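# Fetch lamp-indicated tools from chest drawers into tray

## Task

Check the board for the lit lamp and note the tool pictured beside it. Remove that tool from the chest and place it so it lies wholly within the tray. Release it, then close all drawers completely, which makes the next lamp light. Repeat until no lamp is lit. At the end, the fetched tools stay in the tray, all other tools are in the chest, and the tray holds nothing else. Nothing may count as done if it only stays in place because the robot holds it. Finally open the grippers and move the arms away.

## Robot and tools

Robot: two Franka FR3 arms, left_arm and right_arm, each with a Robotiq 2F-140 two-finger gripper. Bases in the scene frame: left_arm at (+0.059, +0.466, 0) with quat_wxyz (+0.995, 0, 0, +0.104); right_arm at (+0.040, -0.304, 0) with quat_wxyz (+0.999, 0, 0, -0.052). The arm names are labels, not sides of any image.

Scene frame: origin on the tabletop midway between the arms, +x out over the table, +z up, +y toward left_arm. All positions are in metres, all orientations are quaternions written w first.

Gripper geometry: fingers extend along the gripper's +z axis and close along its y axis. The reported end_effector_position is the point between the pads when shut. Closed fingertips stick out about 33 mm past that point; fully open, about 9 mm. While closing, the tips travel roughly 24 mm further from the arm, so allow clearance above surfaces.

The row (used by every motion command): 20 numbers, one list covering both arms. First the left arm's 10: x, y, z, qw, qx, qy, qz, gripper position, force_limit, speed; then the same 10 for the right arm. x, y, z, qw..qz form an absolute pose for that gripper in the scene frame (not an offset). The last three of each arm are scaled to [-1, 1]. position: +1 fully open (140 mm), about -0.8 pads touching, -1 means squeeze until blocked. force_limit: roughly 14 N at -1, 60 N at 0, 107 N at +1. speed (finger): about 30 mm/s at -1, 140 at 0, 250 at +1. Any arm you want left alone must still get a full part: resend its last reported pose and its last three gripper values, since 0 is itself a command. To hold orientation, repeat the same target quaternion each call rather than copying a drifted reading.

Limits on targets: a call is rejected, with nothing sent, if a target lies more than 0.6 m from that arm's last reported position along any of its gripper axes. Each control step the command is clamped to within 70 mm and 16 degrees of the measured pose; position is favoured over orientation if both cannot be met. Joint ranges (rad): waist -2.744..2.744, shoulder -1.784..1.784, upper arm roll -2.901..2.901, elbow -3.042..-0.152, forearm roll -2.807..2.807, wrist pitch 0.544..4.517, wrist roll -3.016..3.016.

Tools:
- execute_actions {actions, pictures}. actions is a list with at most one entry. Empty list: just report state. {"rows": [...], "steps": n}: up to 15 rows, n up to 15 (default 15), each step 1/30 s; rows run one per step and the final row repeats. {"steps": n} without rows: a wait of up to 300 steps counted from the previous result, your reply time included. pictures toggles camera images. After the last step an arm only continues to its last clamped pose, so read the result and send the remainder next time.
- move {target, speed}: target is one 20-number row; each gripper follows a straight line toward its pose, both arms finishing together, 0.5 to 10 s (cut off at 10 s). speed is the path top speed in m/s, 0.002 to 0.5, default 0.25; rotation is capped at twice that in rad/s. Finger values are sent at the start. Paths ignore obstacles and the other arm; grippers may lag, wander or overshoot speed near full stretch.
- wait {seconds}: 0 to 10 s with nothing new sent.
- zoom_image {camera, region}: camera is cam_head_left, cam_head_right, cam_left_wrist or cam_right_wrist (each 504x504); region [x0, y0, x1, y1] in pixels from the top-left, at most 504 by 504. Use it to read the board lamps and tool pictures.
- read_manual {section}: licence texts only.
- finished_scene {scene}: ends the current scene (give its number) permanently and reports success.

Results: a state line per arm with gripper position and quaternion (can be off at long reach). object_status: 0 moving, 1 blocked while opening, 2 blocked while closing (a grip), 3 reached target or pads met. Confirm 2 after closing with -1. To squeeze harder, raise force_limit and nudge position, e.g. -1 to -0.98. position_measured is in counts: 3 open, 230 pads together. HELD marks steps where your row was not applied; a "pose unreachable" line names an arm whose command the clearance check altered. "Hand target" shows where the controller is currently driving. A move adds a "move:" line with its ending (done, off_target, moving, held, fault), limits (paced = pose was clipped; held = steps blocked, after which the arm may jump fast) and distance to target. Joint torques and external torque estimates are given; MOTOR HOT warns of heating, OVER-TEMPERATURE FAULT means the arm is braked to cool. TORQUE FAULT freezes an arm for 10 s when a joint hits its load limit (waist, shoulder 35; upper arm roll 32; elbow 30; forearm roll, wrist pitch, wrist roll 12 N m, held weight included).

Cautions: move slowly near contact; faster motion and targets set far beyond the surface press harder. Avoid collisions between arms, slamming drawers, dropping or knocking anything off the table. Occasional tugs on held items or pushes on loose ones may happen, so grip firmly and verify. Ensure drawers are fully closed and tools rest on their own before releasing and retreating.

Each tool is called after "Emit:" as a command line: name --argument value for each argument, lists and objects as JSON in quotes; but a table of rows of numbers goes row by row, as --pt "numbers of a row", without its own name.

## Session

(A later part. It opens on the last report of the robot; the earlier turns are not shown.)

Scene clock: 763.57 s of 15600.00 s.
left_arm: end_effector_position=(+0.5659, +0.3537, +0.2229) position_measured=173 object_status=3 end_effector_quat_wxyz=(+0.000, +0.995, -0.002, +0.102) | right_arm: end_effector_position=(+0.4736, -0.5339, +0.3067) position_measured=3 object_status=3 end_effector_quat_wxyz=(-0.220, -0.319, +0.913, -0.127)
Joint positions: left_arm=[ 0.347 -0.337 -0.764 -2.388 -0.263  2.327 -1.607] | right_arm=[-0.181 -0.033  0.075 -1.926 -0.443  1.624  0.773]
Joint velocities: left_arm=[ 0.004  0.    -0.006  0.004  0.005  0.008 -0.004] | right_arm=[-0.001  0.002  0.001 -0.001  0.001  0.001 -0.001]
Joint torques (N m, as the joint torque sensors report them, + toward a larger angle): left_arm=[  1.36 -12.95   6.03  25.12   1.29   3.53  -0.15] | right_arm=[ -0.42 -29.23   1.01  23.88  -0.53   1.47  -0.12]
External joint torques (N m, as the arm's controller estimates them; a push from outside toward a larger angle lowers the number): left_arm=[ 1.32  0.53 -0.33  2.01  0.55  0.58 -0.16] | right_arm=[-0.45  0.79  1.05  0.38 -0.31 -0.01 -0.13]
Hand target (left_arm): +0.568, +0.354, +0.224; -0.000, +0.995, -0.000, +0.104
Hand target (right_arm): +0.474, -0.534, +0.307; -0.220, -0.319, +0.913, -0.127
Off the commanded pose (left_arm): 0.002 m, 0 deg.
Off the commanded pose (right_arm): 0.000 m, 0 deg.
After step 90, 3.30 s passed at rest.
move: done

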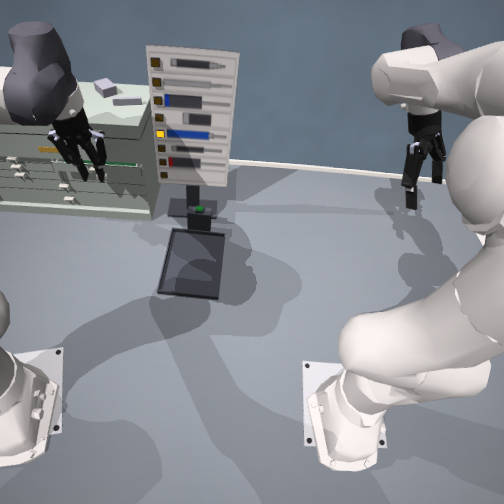

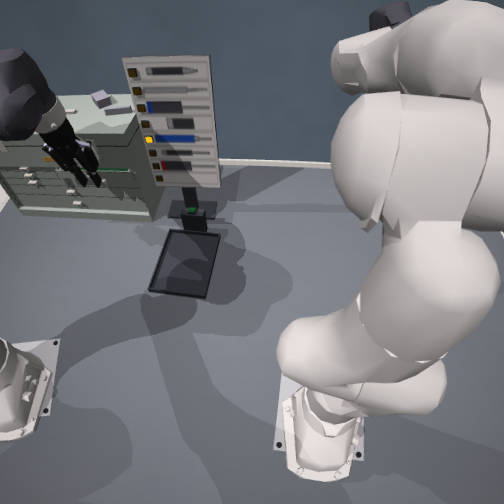

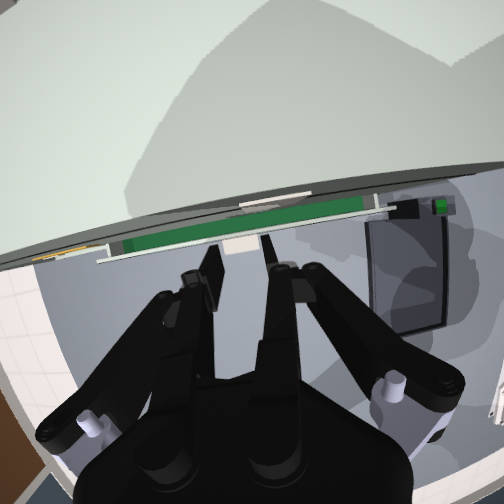

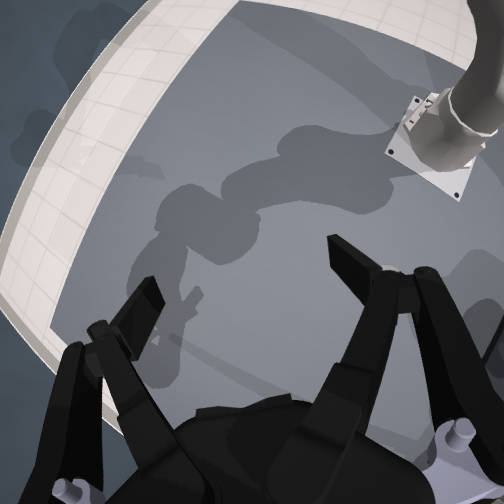

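Emit:
execute_actions --actions '[{"rows":[[0.567,0.354,0.223,0,0.9945,0,0.1045,-1,0,0,0.4736,-0.5339,0.3067,-0.220,-0.319,0.913,-0.127,1,0,0]],"steps":12}]' --pictures false

Emit:
move --target '[0.46,0.354,0.223,0,0.9945,0,0.1045,-1,0,0,0.4736,-0.5339,0.3067,-0.220,-0.319,0.913,-0.127,1,0,0]' --speed 0.07

Scene clock: 773.33 s of 15600.00 s.
left_arm: end_effector_position=(+0.5665, +0.3512, +0.2236) position_measured=193 object_status=0 end_effector_quat_wxyz=(+0.000, +0.995, -0.003, +0.104) | right_arm: end_effector_position=(+0.4736, -0.5339, +0.3067) position_measured=3 object_status=3 end_effector_quat_wxyz=(-0.220, -0.319, +0.913, -0.127)
Joint positions: left_arm=[ 0.345 -0.338 -0.766 -2.388 -0.265  2.331 -1.608] | right_arm=[-0.181 -0.033  0.075 -1.926 -0.443  1.624  0.773]
Joint velocities: left_arm=[ 0.002  0.002 -0.001  0.001  0.001 -0.    -0.001] | right_arm=[ 0.     0.001 -0.    -0.     0.002  0.     0.001]
Joint torques (N m, as the joint torque sensors report them, + toward a larger angle): left_arm=[  1.52 -13.79   8.15  22.03   0.89   3.52  -0.03] | right_arm=[ -0.11 -29.78   0.97  23.52  -0.5    1.47  -0.12]
External joint torques (N m, as the arm's controller estimates them; a push from outside toward a larger angle lowers the number): left_arm=[ 1.53 -0.41  1.81 -1.11  0.14  0.55 -0.04] | right_arm=[-0.08  0.23  1.06  0.   -0.28 -0.01 -0.12]
Hand target (left_arm): +0.567, +0.354, +0.223; +0.000, +0.995, +0.000, +0.105
Hand target (right_arm): +0.474, -0.534, +0.307; -0.220, -0.319, +0.913, -0.127
Off the commanded pose (left_arm): 0.003 m, 0 deg.
Off the commanded pose (right_arm): 0.000 m, 0 deg.
Steps of this call (steps 1 to 90: nothing new was sent; then 6.37 s passed at rest; steps 91 to 102: all 12 steps of this action). Readings (end_effector_position | what the end effector reports):
91: left_arm (+0.5665, +0.3536, +0.2233) | right_arm (+0.4736, -0.5339, +0.3067) | left_arm position_measured=173 object_status=0 | right_arm position_measured=3 object_status=3
92: left_arm (+0.5666, +0.3518, +0.2234) | right_arm (+0.4736, -0.5339, +0.3067) | left_arm position_measured=179 object_status=0 | right_arm position_measured=3 object_status=3
94: left_arm (+0.5665, +0.3512, +0.2236) | right_arm (+0.4736, -0.5339, +0.3067) | left_arm position_measured=193 object_status=0 | right_arm position_measured=3 object_status=3
98: left_arm (+0.5665, +0.3512, +0.2236) | right_arm (+0.4736, -0.5339, +0.3067) | left_arm position_measured=193 object_status=0 | right_arm position_measured=3 object_status=3
102: the state above

Scene clock: 775.47 s of 15600.00 s.
left_arm: end_effector_position=(+0.4624, +0.3531, +0.2240) position_measured=193 object_status=2 end_effector_quat_wxyz=(+0.004, +0.994, +0.000, +0.108) | right_arm: end_effector_position=(+0.4736, -0.5339, +0.3067) position_measured=3 object_status=3 end_effector_quat_wxyz=(-0.220, -0.319, +0.913, -0.127)
Joint positions: left_arm=[ 0.109 -0.697 -0.6   -2.671 -0.433  2.245 -1.535] | right_arm=[-0.181 -0.033  0.075 -1.926 -0.443  1.624  0.773]
Joint velocities: left_arm=[-0.003 -0.002  0.004 -0.002  0.001 -0.006  0.003] | right_arm=[-0.001 -0.001  0.001 -0.001  0.     0.001 -0.001]
Joint torques (N m, as the joint torque sensors report them, + toward a larger angle): left_arm=[-2.63 -6.7  10.25 21.75  0.26  2.58  0.13] | right_arm=[ -0.07 -29.49   0.96  23.83  -0.53   1.5   -0.16]
External joint torques (N m, as the arm's controller estimates them; a push from outside toward a larger angle lowers the number): left_arm=[-2.65 -1.07  2.2  -0.66 -0.52 -0.39  0.12] | right_arm=[-0.14  0.65  0.95  0.27 -0.31  0.02 -0.17]
Hand target (left_arm): +0.460, +0.352, +0.223; +0.005, +0.994, -0.001, +0.106
Hand target (right_arm): +0.474, -0.534, +0.307; -0.220, -0.319, +0.913, -0.127
Off the commanded pose (left_arm): 0.003 m, 1 deg.
Off the commanded pose (right_arm): 0.000 m, 0 deg.
move: done

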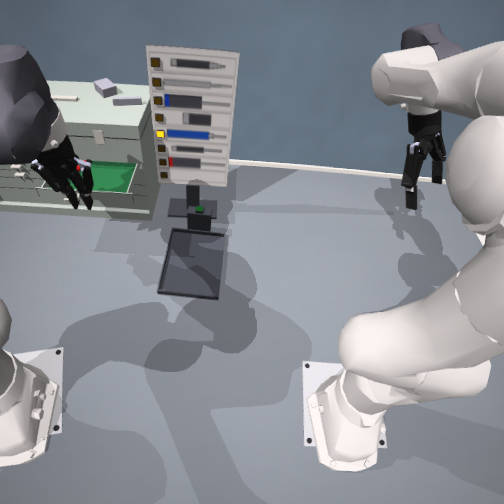

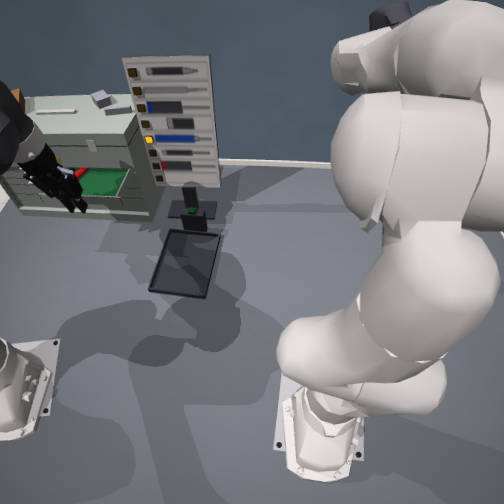

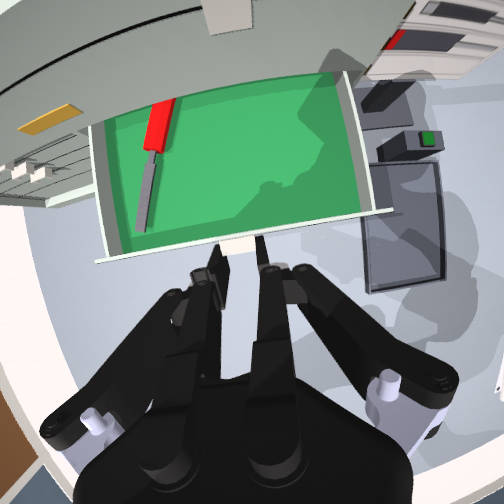

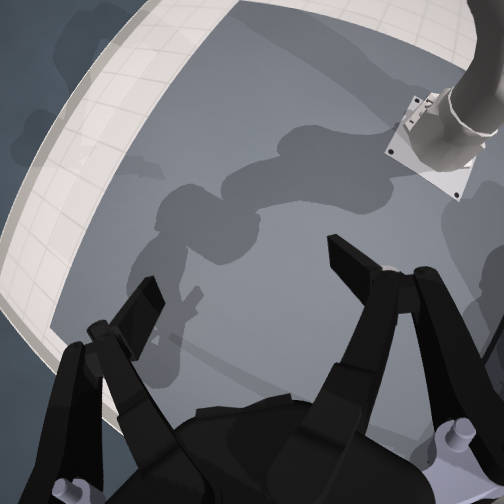

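Emit:
move --target '[0.425,0.353,0.223,0,0.9945,0,0.1045,-1,0,0,0.4736,-0.5339,0.3067,-0.220,-0.319,0.913,-0.127,1,0,0]' --speed 0.04

Scene clock: 782.90 s of 15600.00 s.
left_arm: end_effector_position=(+0.4275, +0.3536, +0.2239) position_measured=193 object_status=2 end_effector_quat_wxyz=(+0.000, +0.994, -0.001, +0.107) | right_arm: end_effector_position=(+0.4736, -0.5339, +0.3067) position_measured=3 object_status=3 end_effector_quat_wxyz=(-0.220, -0.319, +0.913, -0.127)
Joint positions: left_arm=[ 0.048 -0.827 -0.575 -2.751 -0.458  2.187 -1.535] | right_arm=[-0.181 -0.033  0.075 -1.926 -0.443  1.624  0.773]
Joint velocities: left_arm=[-0.002 -0.006  0.    -0.002 -0.002 -0.009 -0.001] | right_arm=[ 0.    -0.001  0.    -0.001  0.001  0.     0.001]
Joint torques (N m, as the joint torque sensors report them, + toward a larger angle): left_arm=[-1.67 -3.04  9.03 22.18  0.38  2.38 -0.22] | right_arm=[ -0.29 -29.68   0.82  23.86  -0.46   1.47  -0.14]
External joint torques (N m, as the arm's controller estimates them; a push from outside toward a larger angle lowers the number): left_arm=[-1.64 -0.51  0.81 -0.18 -0.42 -0.6  -0.22] | right_arm=[-0.35  0.48  0.83  0.28 -0.24 -0.02 -0.15]
Hand target (left_arm): +0.425, +0.352, +0.223; +0.001, +0.995, -0.001, +0.105
Hand target (right_arm): +0.474, -0.534, +0.307; -0.220, -0.319, +0.913, -0.127
Off the commanded pose (left_arm): 0.003 m, 0 deg.
Off the commanded pose (right_arm): 0.000 m, 0 deg.
After step 90, 3.17 s passed at rest.
move: done

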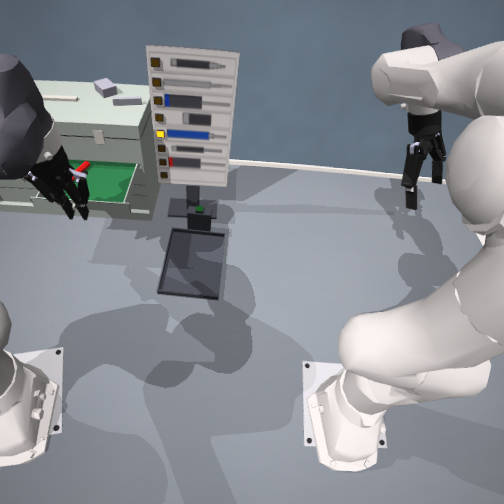

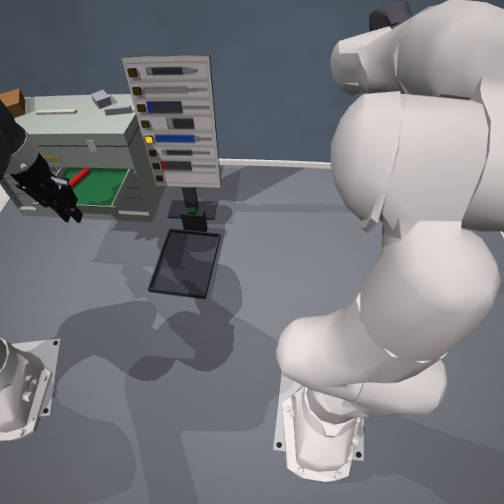

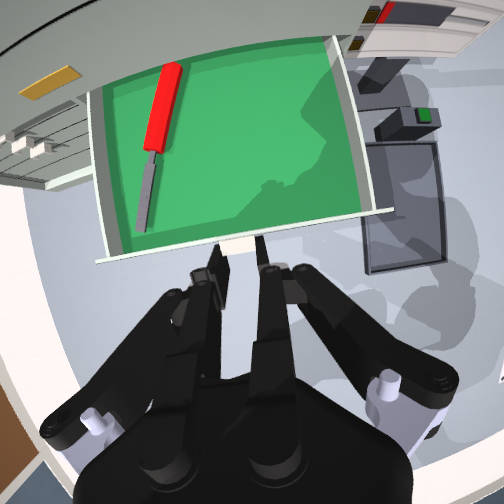

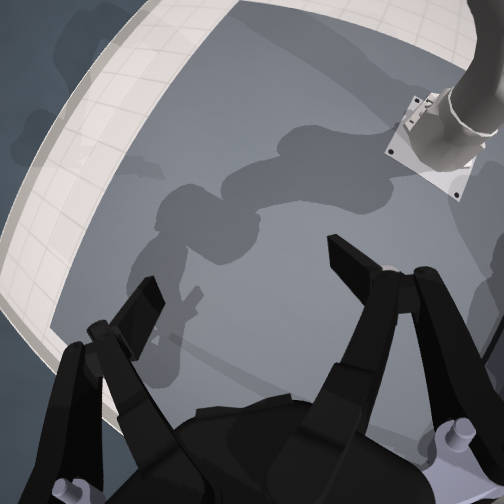

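Emit:
execute_actions --actions '[]'

Scene clock: 814.70 s of 15600.00 s.
left_arm: end_effector_position=(+0.4272, +0.3536, +0.2239) position_measured=193 object_status=2 end_effector_quat_wxyz=(+0.000, +0.994, -0.001, +0.107) | right_arm: end_effector_position=(+0.4736, -0.5339, +0.3067) position_measured=3 object_status=3 end_effector_quat_wxyz=(-0.220, -0.319, +0.913, -0.127)
Joint positions: left_arm=[ 0.048 -0.828 -0.575 -2.751 -0.459  2.186 -1.535] | right_arm=[-0.181 -0.033  0.075 -1.926 -0.443  1.624  0.773]
Joint velocities: left_arm=[ 0.     0.    -0.     0.002 -0.     0.001 -0.001] | right_arm=[-0.    -0.001  0.001 -0.001  0.001 -0.    -0.   ]
Joint torques (N m, as the joint torque sensors report them, + toward a larger angle): left_arm=[-2.03 -3.46  9.21 22.36  0.41  2.22 -0.17] | right_arm=[  0.   -29.43   0.93  23.38  -0.52   1.47  -0.11]
External joint torques (N m, as the arm's controller estimates them; a push from outside toward a larger angle lowers the number): left_arm=[-2.04 -0.88  0.93 -0.01 -0.39 -0.77 -0.17] | right_arm=[ 0.04  0.83  1.05 -0.27 -0.29 -0.02 -0.12]
Hand target (left_arm): +0.425, +0.352, +0.223; +0.001, +0.995, -0.001, +0.105
Hand target (right_arm): +0.474, -0.534, +0.307; -0.220, -0.319, +0.913, -0.127
Off the commanded pose (left_arm): 0.002 m, 0 deg.
Off the commanded pose (right_arm): 0.000 m, 0 deg.
Steps of this call (steps 1 to 90: nothing new was sent; then 28.80 s passed at rest). Readings (end_effector_position | what the end effector reports):
1: left_arm (+0.4274, +0.3536, +0.2239) | right_arm (+0.4736, -0.5339, +0.3067) | left_arm position_measured=193 object_status=2 | right_arm position_measured=3 object_status=3
2: left_arm (+0.4274, +0.3536, +0.2239) | right_arm (+0.4736, -0.5339, +0.3067) | left_arm position_measured=193 object_status=2 | right_arm position_measured=3 object_status=3
4: left_arm (+0.4273, +0.3536, +0.2239) | right_arm (+0.4736, -0.5339, +0.3067) | left_arm position_measured=193 object_status=2 | right_arm position_measured=3 object_status=3
8: left_arm (+0.4273, +0.3536, +0.2239) | right_arm (+0.4736, -0.5339, +0.3067) | left_arm position_measured=193 object_status=2 | right_arm position_measured=3 object_status=3
90: the state above

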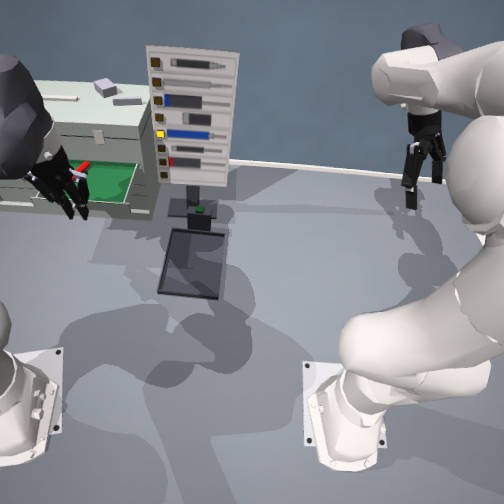

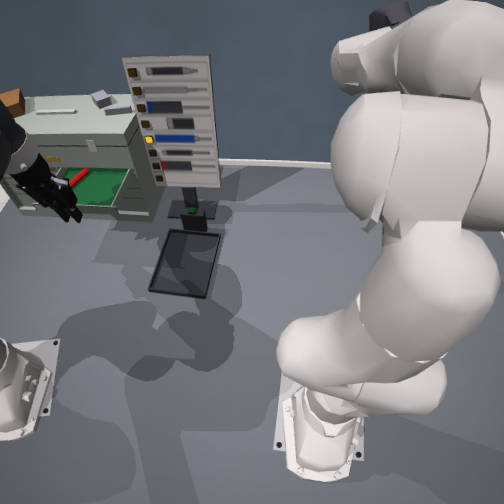

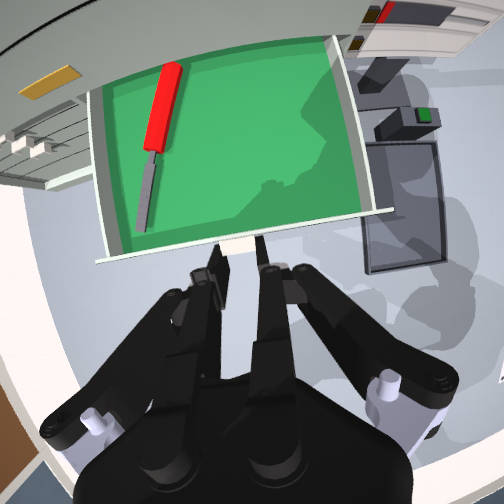

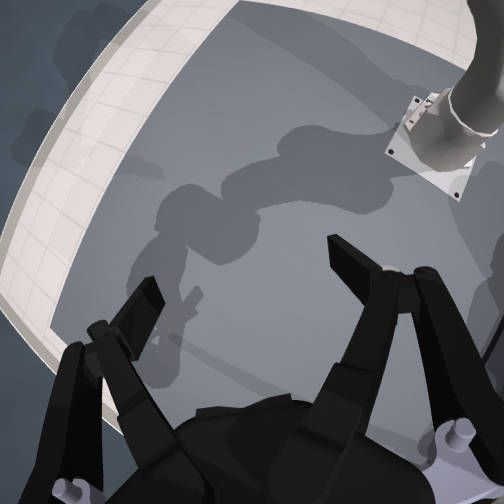

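Emit:
move --target '[0.567,0.353,0.223,0,0.9945,0,0.1045,-1,0,0,0.4736,-0.5339,0.3067,-0.220,-0.319,0.913,-0.127,1,0,0]' --speed 0.1

Emit:
move --target '[0.567,0.353,0.223,0,0.9945,0,0.1045,-0.35,0,0,0.4736,-0.5339,0.3067,-0.220,-0.319,0.913,-0.127,1,0,0]' --speed 0.1

Emit:
move --target '[0.552,0.353,0.222,0,0.9455,0,0.3256,-0.35,0,0,0.4736,-0.5339,0.3067,-0.220,-0.319,0.913,-0.127,1,0,0]' --speed 0.15

Scene clock: 826.67 s of 15600.00 s.
left_arm: end_effector_position=(+0.5656, +0.3512, +0.2236) position_measured=193 object_status=2 end_effector_quat_wxyz=(-0.003, +0.995, -0.004, +0.104) | right_arm: end_effector_position=(+0.4736, -0.5339, +0.3067) position_measured=3 object_status=3 end_effector_quat_wxyz=(-0.220, -0.319, +0.913, -0.127)
Joint positions: left_arm=[ 0.362 -0.346 -0.786 -2.388 -0.268  2.327 -1.606] | right_arm=[-0.181 -0.033  0.075 -1.926 -0.443  1.624  0.773]
Joint velocities: left_arm=[ 0.018 -0.001 -0.021  0.006  0.006  0.001 -0.026] | right_arm=[-0.001  0.001 -0.    -0.002  0.001 -0.    -0.   ]
Joint torques (N m, as the joint torque sensors report them, + toward a larger angle): left_arm=[  3.86 -12.01   7.7   23.05   2.55   3.29   0.04] | right_arm=[ -0.4  -29.5    0.72  23.89  -0.54   1.47  -0.11]
External joint torques (N m, as the arm's controller estimates them; a push from outside toward a larger angle lowers the number): left_arm=[ 3.88  0.99  1.03 -0.11  1.81  0.31  0.05] | right_arm=[-0.37  0.54  0.82  0.38 -0.31 -0.01 -0.12]
Hand target (left_arm): +0.566, +0.356, +0.223; -0.006, +0.995, +0.001, +0.103
Hand target (right_arm): +0.474, -0.534, +0.307; -0.220, -0.319, +0.913, -0.127
Off the commanded pose (left_arm): 0.002 m, 1 deg.
Off the commanded pose (right_arm): 0.000 m, 0 deg.
After step 90, 7.17 s passed at rest.
move: done

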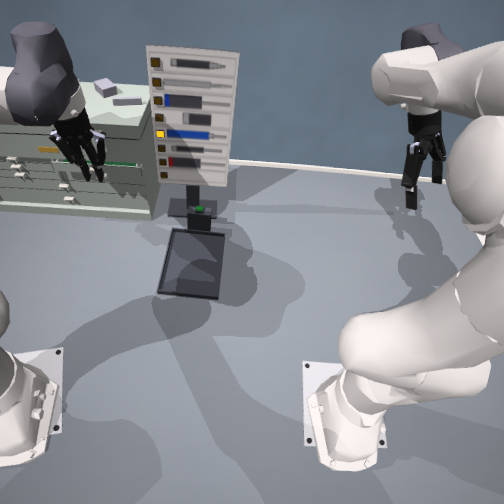

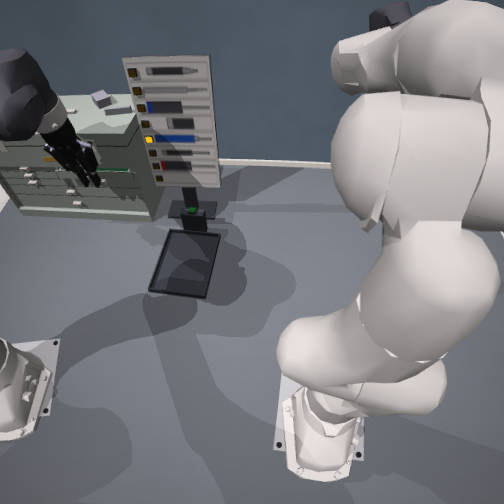

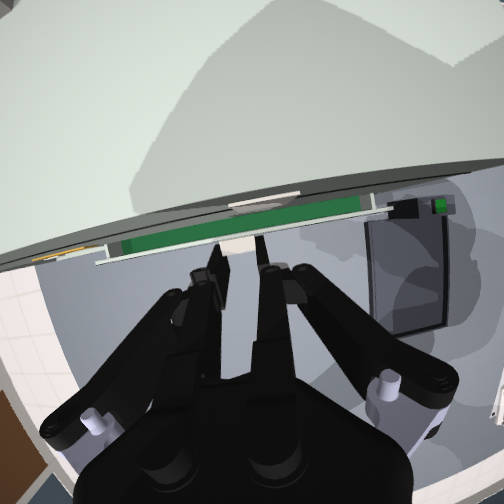

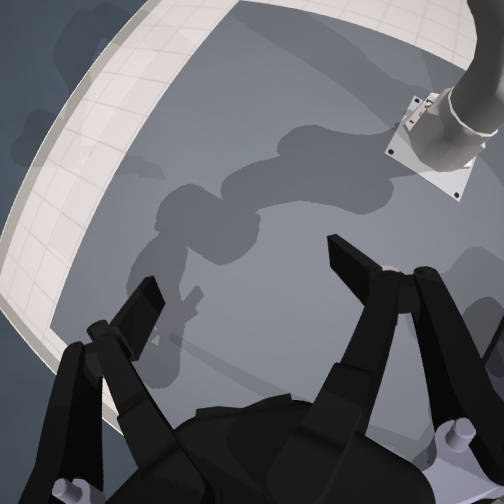

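Scene clock: 827.37 s of 15600.00 s.
left_arm: end_effector_position=(+0.5664, +0.3521, +0.2234) position_measured=173 object_status=3 end_effector_quat_wxyz=(-0.001, +0.995, -0.002, +0.104) | right_arm: end_effector_position=(+0.4736, -0.5339, +0.3067) position_measured=3 object_status=3 end_effector_quat_wxyz=(-0.220, -0.319, +0.913, -0.127)
Joint positions: left_arm=[ 0.362 -0.344 -0.782 -2.388 -0.271  2.329 -1.606] | right_arm=[-0.181 -0.033  0.075 -1.926 -0.443  1.624  0.773]
Joint velocities: left_arm=[ 0.     0.001  0.002  0.    -0.     0.002  0.001] | right_arm=[-0.     0.001 -0.001 -0.     0.001 -0.001 -0.002]
Joint torques (N m, as the joint torque sensors report them, + toward a larger angle): left_arm=[  0.36 -12.36   7.74  22.95   0.22   3.44   0.07] | right_arm=[ -0.29 -29.82   0.9   23.81  -0.52   1.5   -0.12]
External joint torques (N m, as the arm's controller estimates them; a push from outside toward a larger angle lowers the number): left_arm=[ 0.33  0.65  1.14 -0.15 -0.53  0.47  0.06] | right_arm=[-0.19  0.28  1.08  0.22 -0.28  0.01 -0.12]
Hand target (left_arm): +0.567, +0.353, +0.223; +0.000, +0.995, -0.000, +0.104
Hand target (right_arm): +0.474, -0.534, +0.307; -0.220, -0.319, +0.913, -0.127
Off the commanded pose (left_arm): 0.001 m, 0 deg.
Off the commanded pose (right_arm): 0.000 m, 0 deg.
move: done

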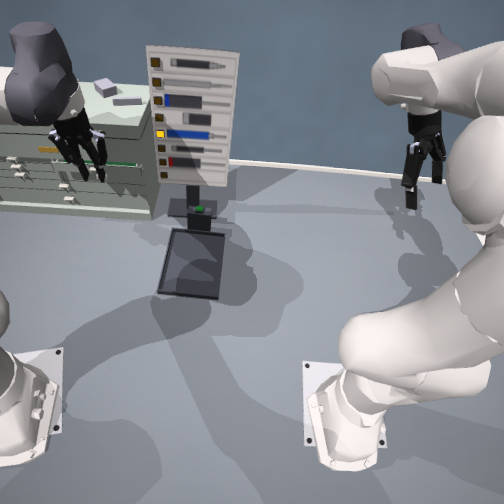

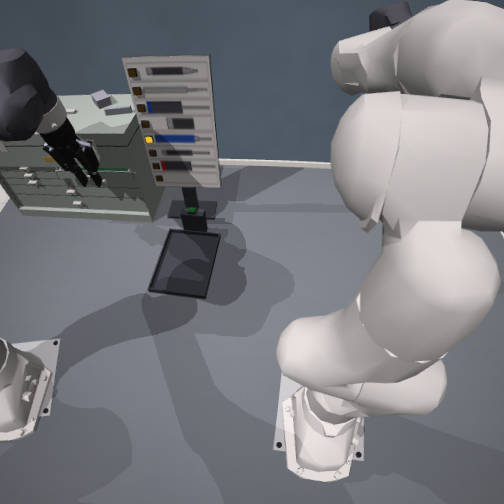

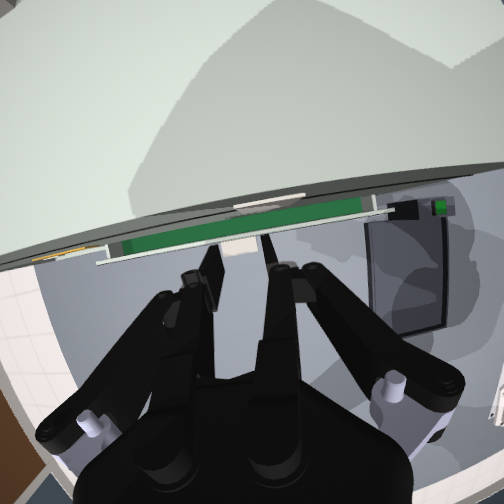

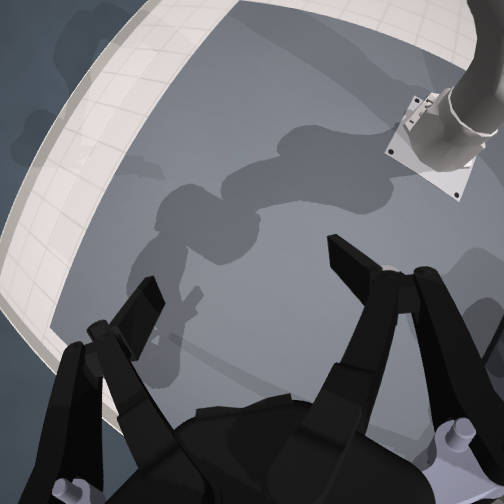

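Scene clock: 829.63 s of 15600.00 s.
left_arm: end_effector_position=(+0.5542, +0.3548, +0.2205) position_measured=173 object_status=3 end_effector_quat_wxyz=(+0.005, +0.946, +0.003, +0.325) | right_arm: end_effector_position=(+0.4736, -0.5339, +0.3067) position_measured=3 object_status=3 end_effector_quat_wxyz=(-0.220, -0.319, +0.913, -0.127)
Joint positions: left_arm=[ 0.046 -0.551 -0.68  -2.857 -0.548  3.014 -1.511] | right_arm=[-0.181 -0.033  0.075 -1.926 -0.443  1.624  0.773]
Joint velocities: left_arm=[-0.002  0.001  0.004 -0.001 -0.     0.012  0.001] | right_arm=[ 0.001 -0.     0.    -0.    -0.001  0.001  0.002]
Joint torques (N m, as the joint torque sensors report them, + toward a larger angle): left_arm=[-1.66 -8.2   8.86 19.54  0.81  4.    0.29] | right_arm=[ -0.11 -29.38   0.96  23.74  -0.48   1.46  -0.14]
External joint torques (N m, as the arm's controller estimates them; a push from outside toward a larger angle lowers the number): left_arm=[-1.69 -0.04  2.63 -0.56  0.09  0.53  0.27] | right_arm=[-0.15  0.7   0.99  0.19 -0.26 -0.03 -0.15]
Hand target (left_arm): +0.554, +0.355, +0.220; +0.004, +0.945, +0.001, +0.326
Hand target (right_arm): +0.474, -0.534, +0.307; -0.220, -0.319, +0.913, -0.127
Off the commanded pose (left_arm): 0.003 m, 1 deg.
Off the commanded pose (right_arm): 0.000 m, 0 deg.
move: done

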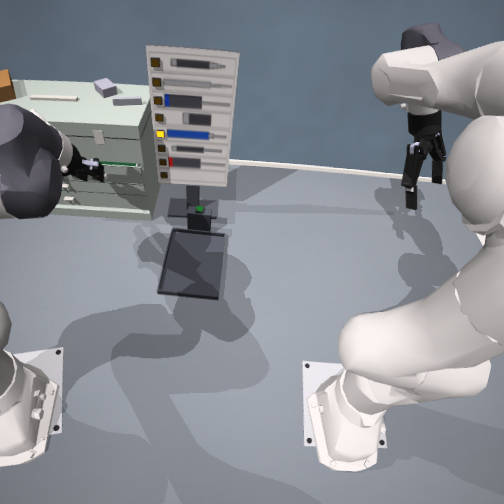

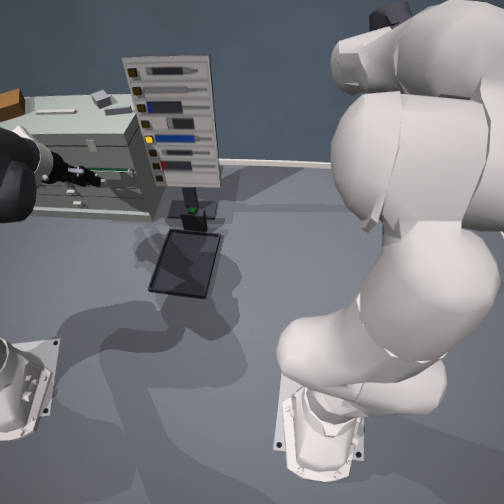

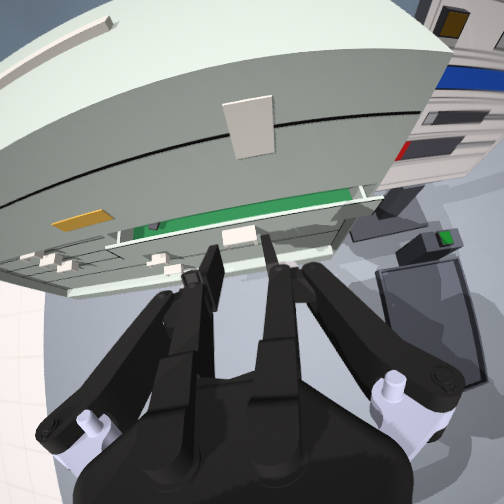

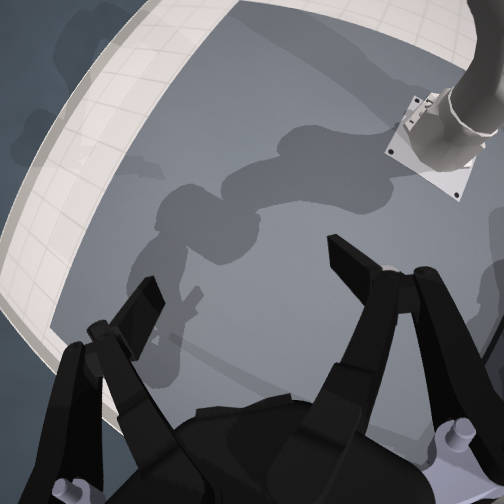

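Emit:
move --target '[0.596,0.353,0.222,0,0.9455,0,0.3256,-0.35,0,0,0.4736,-0.5339,0.3067,-0.220,-0.319,0.913,-0.127,1,0,0]' --speed 0.04

Scene clock: 835.93 s of 15600.00 s.
left_arm: end_effector_position=(+0.5927, +0.3539, +0.2199) position_measured=173 object_status=3 end_effector_quat_wxyz=(-0.003, +0.946, -0.003, +0.323) | right_arm: end_effector_position=(+0.4736, -0.5339, +0.3067) position_measured=3 object_status=3 end_effector_quat_wxyz=(-0.220, -0.319, +0.913, -0.127)
Joint positions: left_arm=[ 0.211 -0.436 -0.788 -2.746 -0.487  3.034 -1.514] | right_arm=[-0.181 -0.033  0.075 -1.926 -0.443  1.624  0.773]
Joint velocities: left_arm=[ 0.015 -0.005 -0.019 -0.     0.     0.     0.002] | right_arm=[ 0.001 -0.001  0.001  0.001  0.     0.     0.001]
Joint torques (N m, as the joint torque sensors report them, + toward a larger angle): left_arm=[ 4.12 -6.06  5.75 25.41  0.92  4.3  -0.2 ] | right_arm=[ -0.02 -29.77   1.02  23.6   -0.45   1.48  -0.1 ]
External joint torques (N m, as the arm's controller estimates them; a push from outside toward a larger angle lowers the number): left_arm=[ 4.09  3.9  -0.83  5.17  0.26  0.81 -0.22] | right_arm=[-0.15  0.45  0.96 -0.04 -0.23 -0.02 -0.1 ]
Hand target (left_arm): +0.596, +0.354, +0.222; -0.002, +0.945, -0.000, +0.326
Hand target (right_arm): +0.474, -0.534, +0.307; -0.220, -0.319, +0.913, -0.127
Off the commanded pose (left_arm): 0.004 m, 1 deg.
Off the commanded pose (right_arm): 0.000 m, 0 deg.
After step 90, 2.00 s passed at rest.
move: off_target (left_arm)

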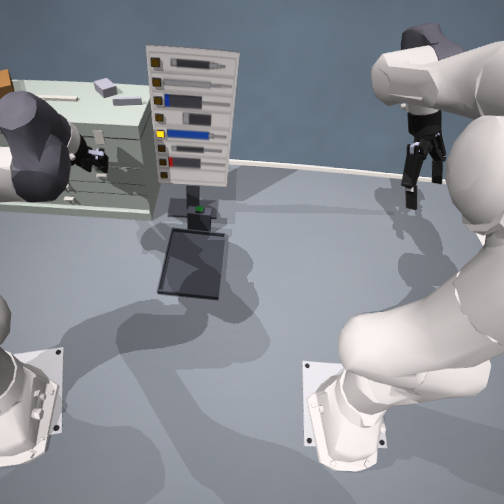

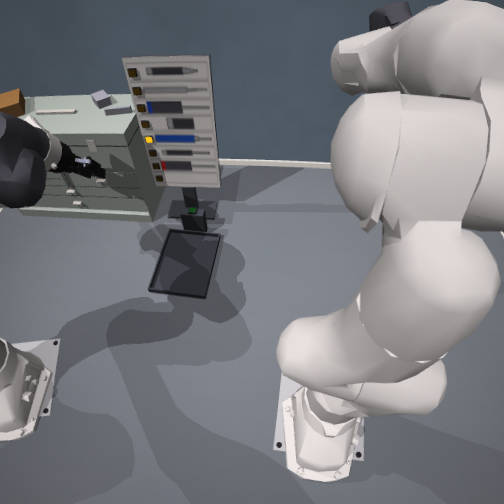

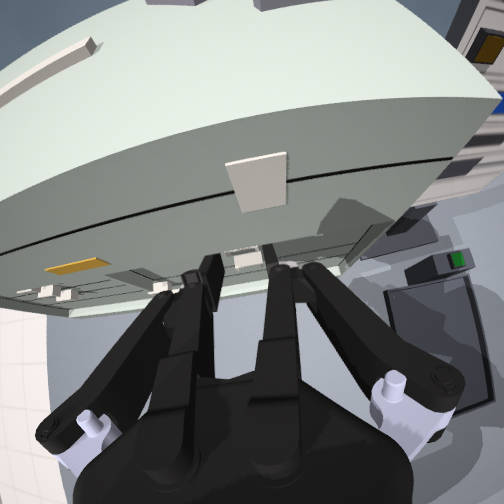

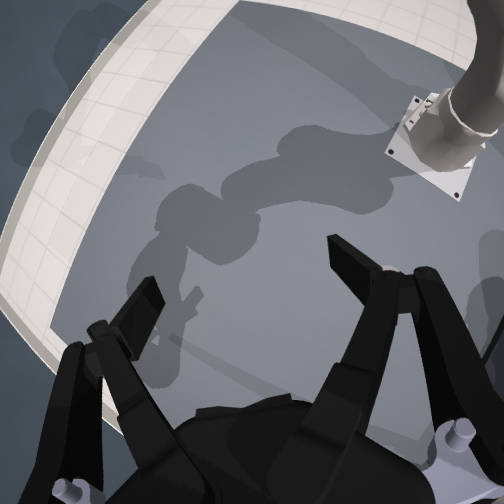

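Emit:
move --target '[0.562,0.353,0.19,0,0.9455,0,0.3256,-0.3,0,0,0.4736,-0.5339,0.3067,-0.220,-0.319,0.913,-0.127,1,0,0]' --speed 0.08

Emit:
zoom_image --camera "cam_left_wrist" --region '[100,140,380,340]'

Scene clock: 846.37 s of 15600.00 s.
left_arm: end_effector_position=(+0.5622, +0.3532, +0.1901) position_measured=167 object_status=3 end_effector_quat_wxyz=(-0.001, +0.946, -0.002, +0.325) | right_arm: end_effector_position=(+0.4736, -0.5339, +0.3067) position_measured=3 object_status=3 end_effector_quat_wxyz=(-0.220, -0.319, +0.913, -0.127)
Joint positions: left_arm=[ 0.12  -0.431 -0.773 -2.855 -0.543  3.137 -1.514] | right_arm=[-0.181 -0.033  0.075 -1.926 -0.443  1.624  0.773]
Joint velocities: left_arm=[-0.002  0.002  0.001 -0.002 -0.005  0.014 -0.002] | right_arm=[-0.     0.001  0.    -0.    -0.002  0.    -0.002]
Joint torques (N m, as the joint torque sensors report them, + toward a larger angle): left_arm=[-1.3  -9.24  7.64 18.48  0.08  4.13 -0.03] | right_arm=[ -0.11 -29.47   0.88  23.32  -0.51   1.45  -0.07]
External joint torques (N m, as the arm's controller estimates them; a push from outside toward a larger angle lowers the number): left_arm=[-1.29  0.38  2.02 -0.19 -0.54  0.67 -0.05] | right_arm=[-0.12  0.66  0.94 -0.27 -0.29 -0.05 -0.08]
Hand target (left_arm): +0.562, +0.353, +0.190; -0.000, +0.946, +0.000, +0.325
Hand target (right_arm): +0.474, -0.534, +0.307; -0.220, -0.319, +0.913, -0.127
Off the commanded pose (left_arm): 0.000 m, 0 deg.
Off the commanded pose (right_arm): 0.000 m, 0 deg.
After step 90, 6.37 s passed at rest.
move: done

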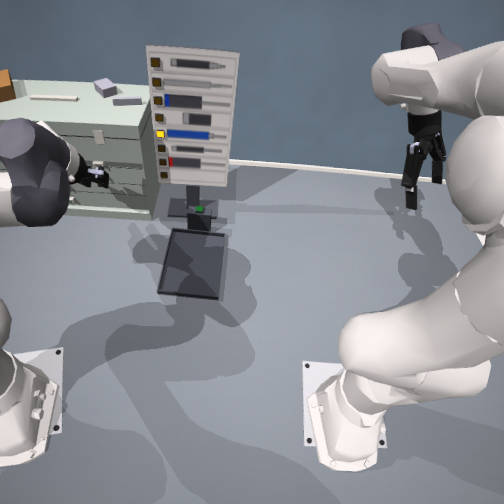

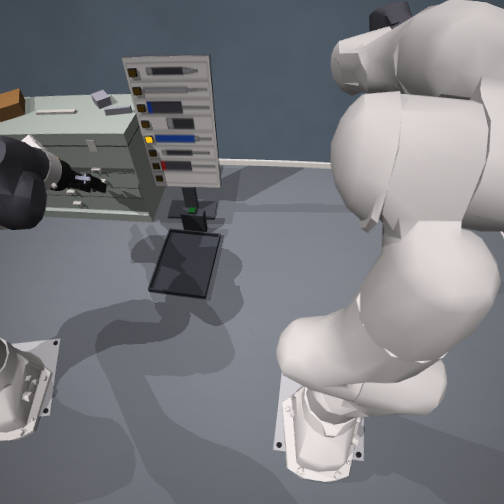

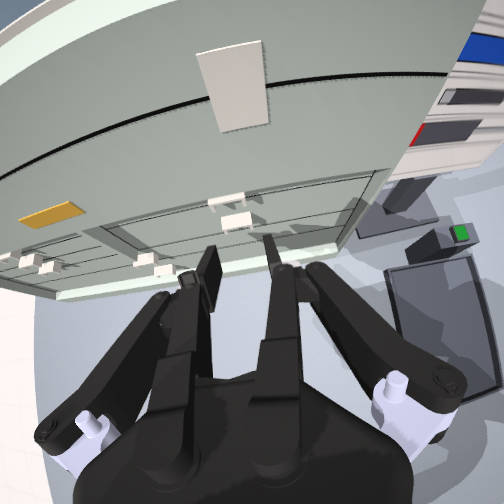

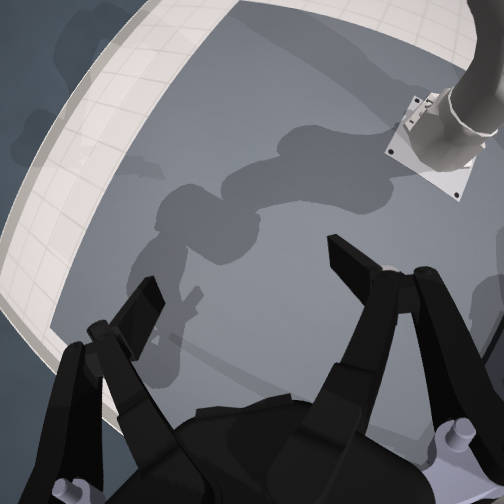

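Region (100, 140, 380, 340) of cam_left_wrist's 504x504 image, scaled by 1.800, with more detail than that image has; it fills the top 360 rows of this view, and the rest is white.

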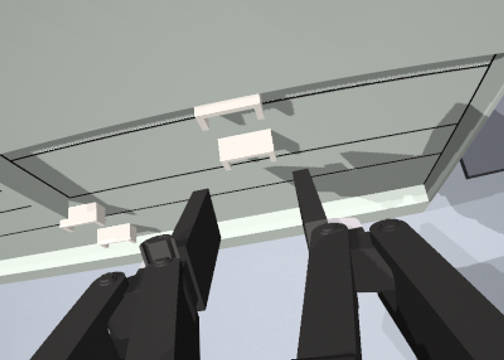

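Emit:
move --target '[0.578,0.353,0.175,0,0.9455,0,0.3256,-0.3,0,0,0.4736,-0.5339,0.3067,-0.220,-0.319,0.913,-0.127,1,0,0]' --speed 0.05

Emit:
move --target '[0.593,0.353,0.175,0,0.9455,0,0.3256,-0.3,0,0,0.4736,-0.5339,0.3067,-0.220,-0.319,0.913,-0.127,1,0,0]' --speed 0.03

Emit:
zoom_image --camera "cam_left_wrist" --region '[100,140,380,340]'

Scene clock: 858.07 s of 15600.00 s.
left_arm: end_effector_position=(+0.5764, +0.3536, +0.1736) position_measured=167 object_status=3 end_effector_quat_wxyz=(-0.002, +0.946, -0.002, +0.323) | right_arm: end_effector_position=(+0.4736, -0.5339, +0.3067) position_measured=3 object_status=3 end_effector_quat_wxyz=(-0.220, -0.319, +0.913, -0.127)
Joint positions: left_arm=[ 0.232 -0.338 -0.868 -2.823 -0.52   3.206 -1.516] | right_arm=[-0.181 -0.033  0.075 -1.926 -0.443  1.624  0.773]
Joint velocities: left_arm=[ 0.007  0.    -0.007  0.001 -0.     0.01  -0.001] | right_arm=[ 0.001  0.001  0.002 -0.001  0.002  0.001 -0.001]
Joint torques (N m, as the joint torque sensors report them, + toward a larger angle): left_arm=[  0.77 -10.14   5.4   18.84   0.46   4.11  -0.13] | right_arm=[ -0.24 -29.45   0.68  23.81  -0.5    1.46  -0.12]
External joint torques (N m, as the arm's controller estimates them; a push from outside toward a larger angle lowers the number): left_arm=[ 0.73  0.32  0.16  0.75 -0.09  0.63 -0.14] | right_arm=[-0.32  0.77  0.67  0.2  -0.28 -0.03 -0.13]
Hand target (left_arm): +0.578, +0.354, +0.175; -0.002, +0.946, -0.000, +0.325
Hand target (right_arm): +0.474, -0.534, +0.307; -0.220, -0.319, +0.913, -0.127
Off the commanded pose (left_arm): 0.002 m, 0 deg.
Off the commanded pose (right_arm): 0.000 m, 0 deg.
After step 90, 7.77 s passed at rest.
move: done

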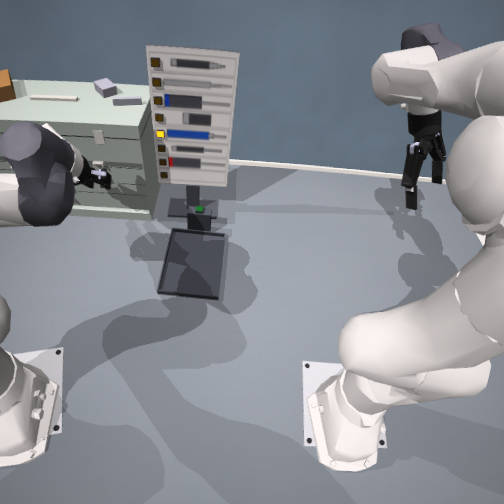

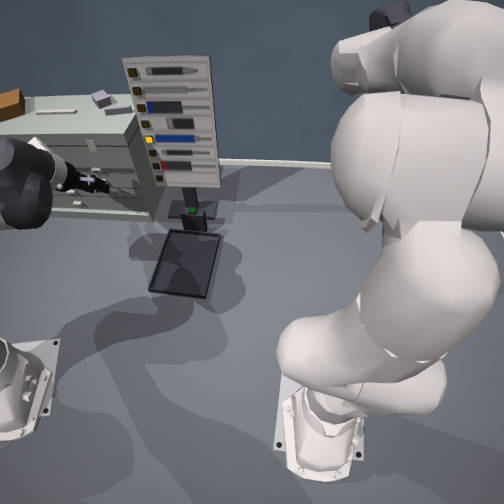

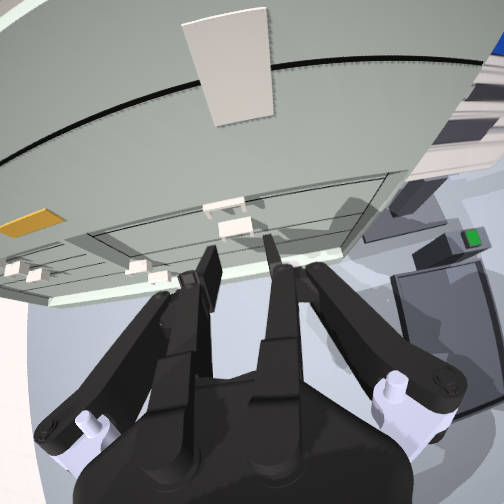

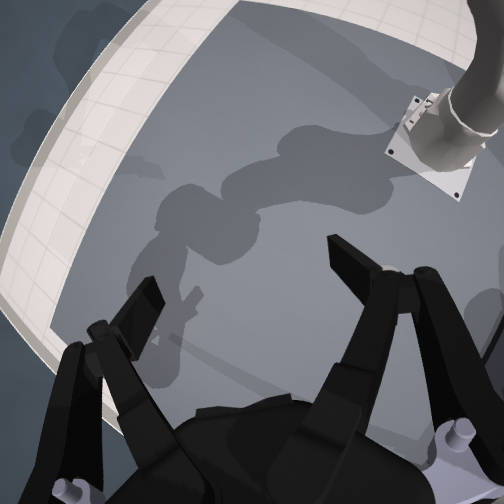

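Scene clock: 858.90 s of 15600.00 s.
left_arm: end_effector_position=(+0.5912, +0.3536, +0.1736) position_measured=167 object_status=3 end_effector_quat_wxyz=(-0.001, +0.946, -0.001, +0.324) | right_arm: end_effector_position=(+0.4736, -0.5339, +0.3067) position_measured=3 object_status=3 end_effector_quat_wxyz=(-0.220, -0.319, +0.913, -0.127)
Joint positions: left_arm=[ 0.322 -0.302 -0.933 -2.782 -0.502  3.211 -1.516] | right_arm=[-0.181 -0.033  0.075 -1.926 -0.443  1.624  0.773]
Joint velocities: left_arm=[ 0.017  0.001 -0.018  0.004  0.001  0.003  0.   ] | right_arm=[ 0.    -0.001  0.    -0.001  0.001 -0.     0.001]
Joint torques (N m, as the joint torque sensors report them, + toward a larger angle): left_arm=[  1.33 -10.06   4.81  20.53   0.94   4.03  -0.03] | right_arm=[ -0.35 -29.07   0.8   23.65  -0.52   1.51  -0.14]
External joint torques (N m, as the arm's controller estimates them; a push from outside toward a larger angle lowers the number): left_arm=[ 1.39  0.42 -0.34  2.18  0.36  0.53 -0.05] | right_arm=[-0.33  1.21  0.89  0.01 -0.29  0.02 -0.14]
Hand target (left_arm): +0.593, +0.353, +0.175; -0.000, +0.946, -0.000, +0.325
Hand target (right_arm): +0.474, -0.534, +0.307; -0.220, -0.319, +0.913, -0.127
Off the commanded pose (left_arm): 0.002 m, 0 deg.
Off the commanded pose (right_arm): 0.000 m, 0 deg.
move: done

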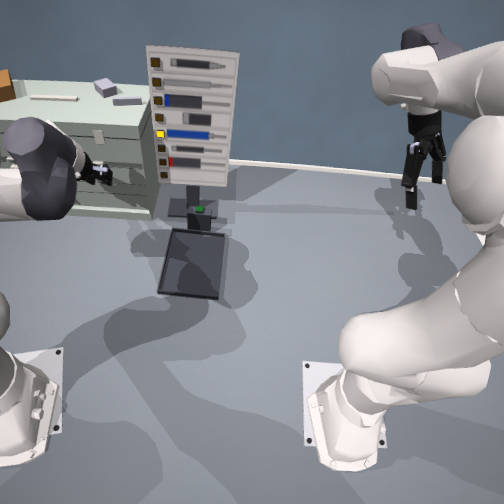

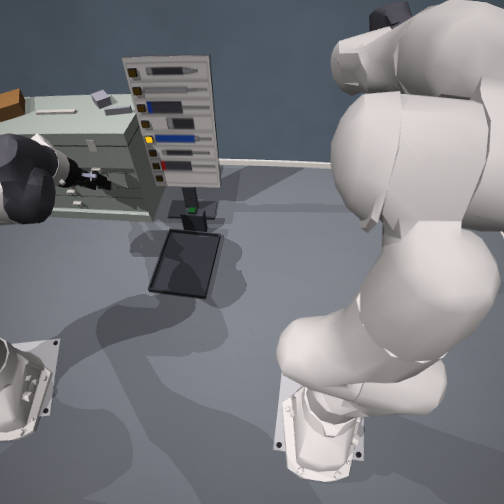

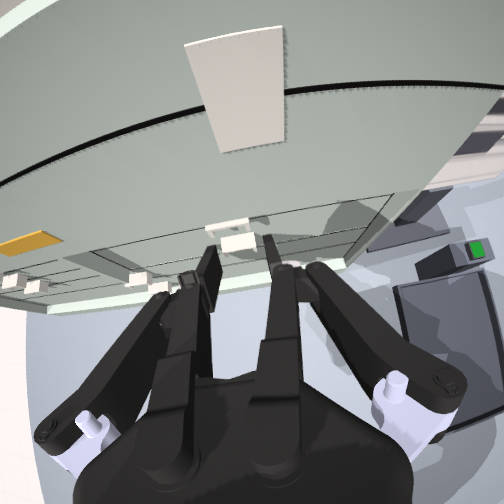

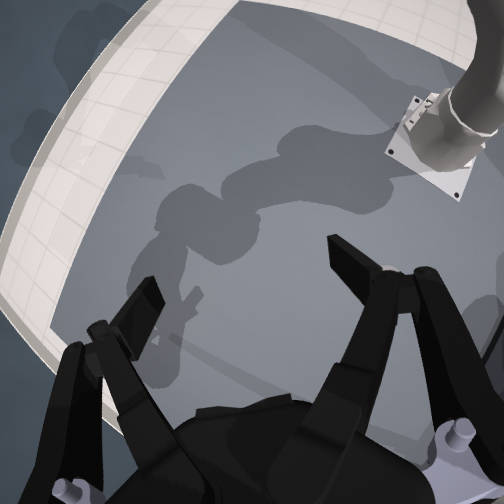

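Region (100, 140, 380, 340) of cam_left_wrist's 504x504 image, scaled by 1.800, with more detail than that image has; it fills the top 360 rows of this view, and the rest is white.

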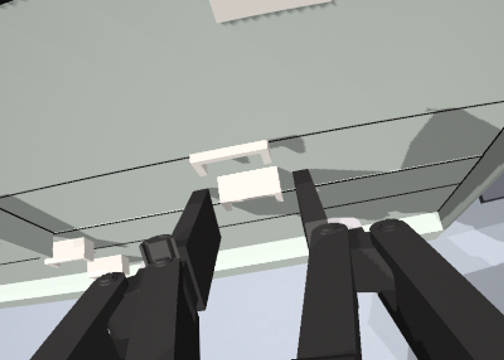

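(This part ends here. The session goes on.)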